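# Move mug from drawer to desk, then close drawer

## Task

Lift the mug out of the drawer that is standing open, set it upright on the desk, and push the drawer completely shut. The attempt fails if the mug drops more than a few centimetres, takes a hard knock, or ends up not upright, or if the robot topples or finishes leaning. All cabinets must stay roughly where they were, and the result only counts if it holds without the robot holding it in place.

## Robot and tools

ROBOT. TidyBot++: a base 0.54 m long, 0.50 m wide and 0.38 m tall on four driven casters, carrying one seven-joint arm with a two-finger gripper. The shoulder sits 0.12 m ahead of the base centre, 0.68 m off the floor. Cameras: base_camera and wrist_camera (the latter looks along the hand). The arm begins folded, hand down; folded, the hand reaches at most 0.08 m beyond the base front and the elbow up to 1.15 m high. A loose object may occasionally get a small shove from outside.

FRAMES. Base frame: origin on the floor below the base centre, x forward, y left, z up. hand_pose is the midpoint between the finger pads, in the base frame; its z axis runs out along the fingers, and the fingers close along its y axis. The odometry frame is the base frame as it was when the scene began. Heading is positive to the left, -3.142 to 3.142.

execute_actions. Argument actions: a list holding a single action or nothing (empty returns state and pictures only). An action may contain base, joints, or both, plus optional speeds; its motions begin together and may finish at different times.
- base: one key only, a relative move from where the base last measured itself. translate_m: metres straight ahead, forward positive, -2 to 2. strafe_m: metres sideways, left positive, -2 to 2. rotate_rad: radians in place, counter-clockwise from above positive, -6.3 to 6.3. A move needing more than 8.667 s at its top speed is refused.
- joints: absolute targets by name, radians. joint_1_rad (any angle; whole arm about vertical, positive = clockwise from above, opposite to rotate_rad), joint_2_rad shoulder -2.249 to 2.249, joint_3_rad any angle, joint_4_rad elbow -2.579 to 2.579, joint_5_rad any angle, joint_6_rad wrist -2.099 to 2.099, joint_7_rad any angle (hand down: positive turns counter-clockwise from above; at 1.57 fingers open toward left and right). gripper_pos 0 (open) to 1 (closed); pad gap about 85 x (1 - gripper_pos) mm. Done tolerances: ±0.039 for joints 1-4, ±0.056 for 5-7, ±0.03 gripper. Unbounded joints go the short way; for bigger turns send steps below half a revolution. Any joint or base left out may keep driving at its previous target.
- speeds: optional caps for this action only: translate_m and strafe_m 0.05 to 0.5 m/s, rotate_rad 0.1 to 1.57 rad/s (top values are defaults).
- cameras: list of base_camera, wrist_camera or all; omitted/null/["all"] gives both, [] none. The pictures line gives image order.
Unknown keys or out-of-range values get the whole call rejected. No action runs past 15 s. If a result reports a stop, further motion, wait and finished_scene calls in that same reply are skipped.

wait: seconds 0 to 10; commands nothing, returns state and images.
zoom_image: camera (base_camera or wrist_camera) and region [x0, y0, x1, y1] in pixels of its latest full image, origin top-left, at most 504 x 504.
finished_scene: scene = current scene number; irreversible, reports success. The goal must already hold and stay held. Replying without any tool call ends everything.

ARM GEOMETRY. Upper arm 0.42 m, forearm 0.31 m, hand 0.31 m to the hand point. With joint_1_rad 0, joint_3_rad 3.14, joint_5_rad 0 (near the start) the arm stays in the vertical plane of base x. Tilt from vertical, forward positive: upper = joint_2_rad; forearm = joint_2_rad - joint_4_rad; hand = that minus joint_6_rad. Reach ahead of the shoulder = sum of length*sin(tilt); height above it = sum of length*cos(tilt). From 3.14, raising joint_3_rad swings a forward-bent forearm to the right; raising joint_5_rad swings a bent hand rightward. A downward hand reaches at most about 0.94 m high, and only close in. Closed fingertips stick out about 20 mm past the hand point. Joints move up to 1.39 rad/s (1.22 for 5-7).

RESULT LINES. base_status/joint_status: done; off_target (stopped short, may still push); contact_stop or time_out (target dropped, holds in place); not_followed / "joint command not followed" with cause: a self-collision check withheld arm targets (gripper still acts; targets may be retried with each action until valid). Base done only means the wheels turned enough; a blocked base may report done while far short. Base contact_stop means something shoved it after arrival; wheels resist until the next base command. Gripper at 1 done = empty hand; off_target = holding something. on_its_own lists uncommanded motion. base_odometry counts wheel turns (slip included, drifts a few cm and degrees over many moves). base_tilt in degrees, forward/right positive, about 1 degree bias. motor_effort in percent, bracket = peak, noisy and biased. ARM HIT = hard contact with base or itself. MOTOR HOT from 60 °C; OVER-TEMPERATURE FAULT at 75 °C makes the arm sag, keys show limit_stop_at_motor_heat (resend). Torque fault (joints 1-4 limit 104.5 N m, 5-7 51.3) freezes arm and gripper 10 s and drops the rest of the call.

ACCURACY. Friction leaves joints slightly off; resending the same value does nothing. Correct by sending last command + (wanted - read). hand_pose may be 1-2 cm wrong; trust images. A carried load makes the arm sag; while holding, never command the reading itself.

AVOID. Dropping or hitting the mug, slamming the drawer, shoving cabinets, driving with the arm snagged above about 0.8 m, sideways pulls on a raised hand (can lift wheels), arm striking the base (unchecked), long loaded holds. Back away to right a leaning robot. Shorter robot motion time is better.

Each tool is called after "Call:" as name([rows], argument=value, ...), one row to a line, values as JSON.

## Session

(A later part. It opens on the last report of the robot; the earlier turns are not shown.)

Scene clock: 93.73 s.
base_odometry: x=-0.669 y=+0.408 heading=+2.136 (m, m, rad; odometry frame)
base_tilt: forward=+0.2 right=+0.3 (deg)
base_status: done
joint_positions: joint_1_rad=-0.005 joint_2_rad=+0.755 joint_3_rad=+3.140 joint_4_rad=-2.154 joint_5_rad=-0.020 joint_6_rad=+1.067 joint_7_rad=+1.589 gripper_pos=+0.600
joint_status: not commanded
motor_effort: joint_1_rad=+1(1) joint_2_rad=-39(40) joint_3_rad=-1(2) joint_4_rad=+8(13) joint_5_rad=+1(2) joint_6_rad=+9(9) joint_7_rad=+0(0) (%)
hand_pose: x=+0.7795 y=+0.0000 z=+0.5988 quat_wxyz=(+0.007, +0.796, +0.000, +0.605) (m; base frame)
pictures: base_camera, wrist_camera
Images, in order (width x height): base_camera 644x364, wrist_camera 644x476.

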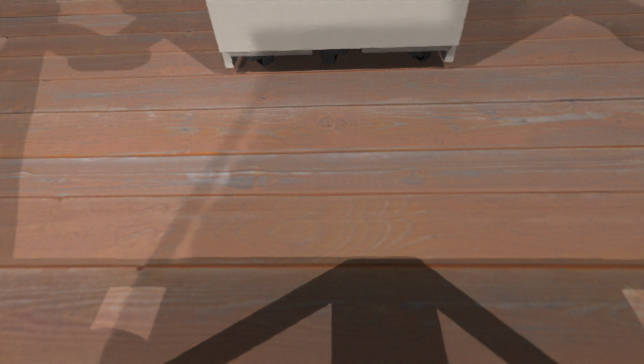

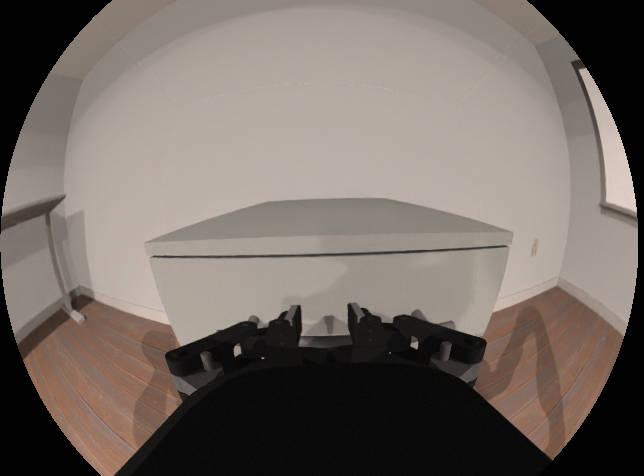

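Call:
execute_actions([
  {"base":{"translate_m":0.025},"speeds":{"translate_m":0.05}},
])

Scene clock: 95.10 s.
base_odometry: x=-0.682 y=+0.429 heading=+2.137 (m, m, rad; odometry frame)
base_tilt: forward=+0.3 right=+0.3 (deg)
base_status: done
joint_positions: joint_1_rad=-0.005 joint_2_rad=+0.752 joint_3_rad=+3.140 joint_4_rad=-2.164 joint_5_rad=-0.020 joint_6_rad=+1.067 joint_7_rad=+1.589 gripper_pos=+0.600
joint_status: not commanded
motor_effort: joint_1_rad=+0(1) joint_2_rad=-41(42) joint_3_rad=-1(1) joint_4_rad=+13(19) joint_5_rad=+2(2) joint_6_rad=+11(12) joint_7_rad=+0(0) (%)
hand_pose: x=+0.7759 y=+0.0000 z=+0.5970 quat_wxyz=(+0.007, +0.799, +0.000, +0.602) (m; base frame)
pictures: base_camera, wrist_camera
Images, in order (width x height): base_camera 644x364, wrist_camera 644x476.

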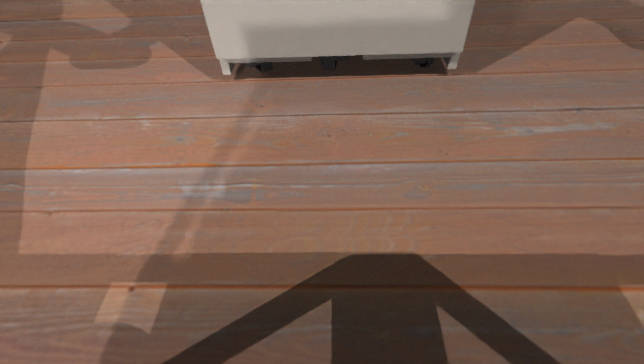

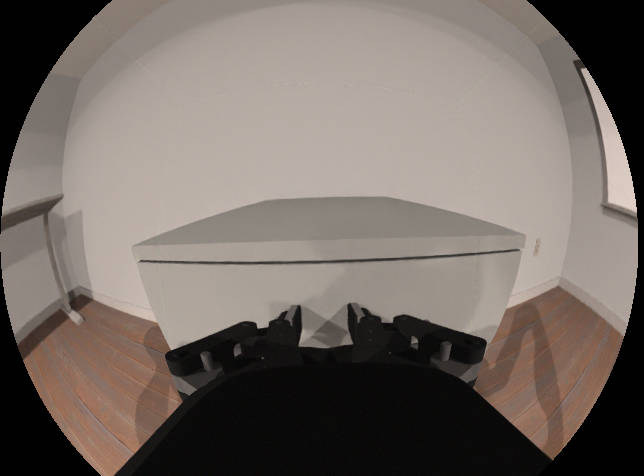

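Call:
execute_actions([
  {"base":{"translate_m":-0.3},"speeds":{"translate_m":0.3}},
])

Scene clock: 97.23 s.
base_odometry: x=-0.521 y=+0.176 heading=+2.137 (m, m, rad; odometry frame)
base_tilt: forward=+0.2 right=+0.2 (deg)
base_status: done
joint_positions: joint_1_rad=-0.004 joint_2_rad=+0.752 joint_3_rad=+3.140 joint_4_rad=-2.150 joint_5_rad=-0.020 joint_6_rad=+1.067 joint_7_rad=+1.589 gripper_pos=+0.600
joint_status: not commanded
motor_effort: joint_1_rad=+0(2) joint_2_rad=-38(40) joint_3_rad=-1(2) joint_4_rad=+8(9) joint_5_rad=+1(2) joint_6_rad=+9(9) joint_7_rad=+0(0) (%)
hand_pose: x=+0.7815 y=+0.0000 z=+0.6024 quat_wxyz=(+0.007, +0.794, +0.000, +0.608) (m; base frame)
pictures: base_camera, wrist_camera
Images, in order (width x height): base_camera 644x364, wrist_camera 644x476.

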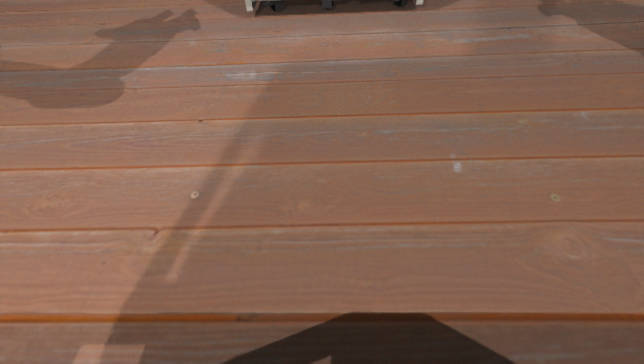

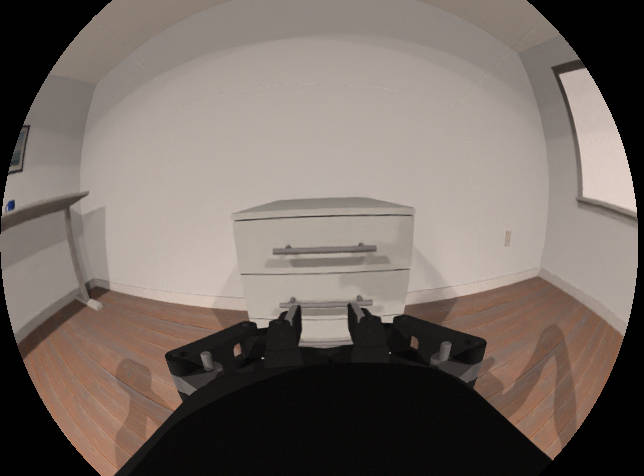

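Call:
zoom_image(camera="wrist_camera", region=[0, 170, 440, 340])

Region (0, 170, 440, 340) of wrist_camera's 644x476 image, scaled by 1.145; it fills the top 195 rows of this view, and the rest is white.

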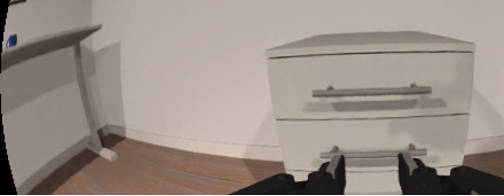

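Call:
zoom_image(camera="wrist_camera", region=[0, 175, 60, 235])

Region (0, 175, 60, 235) of wrist_camera's 644x476 image, scaled by 8.400.

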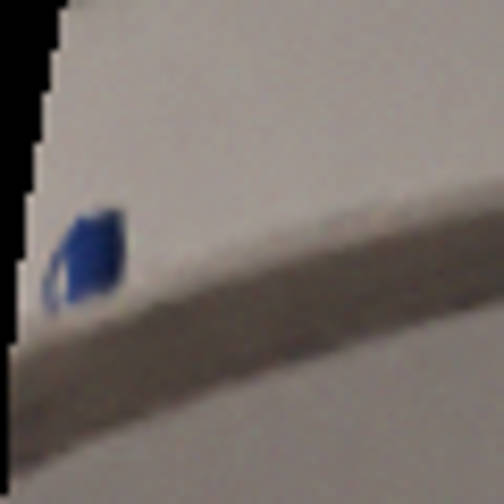

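The mug is standing on the desk with its handle visible, and the drawer sits flush with the cabinet.

Call:
finished_scene(scene=2)

The scene is finished: the task was done.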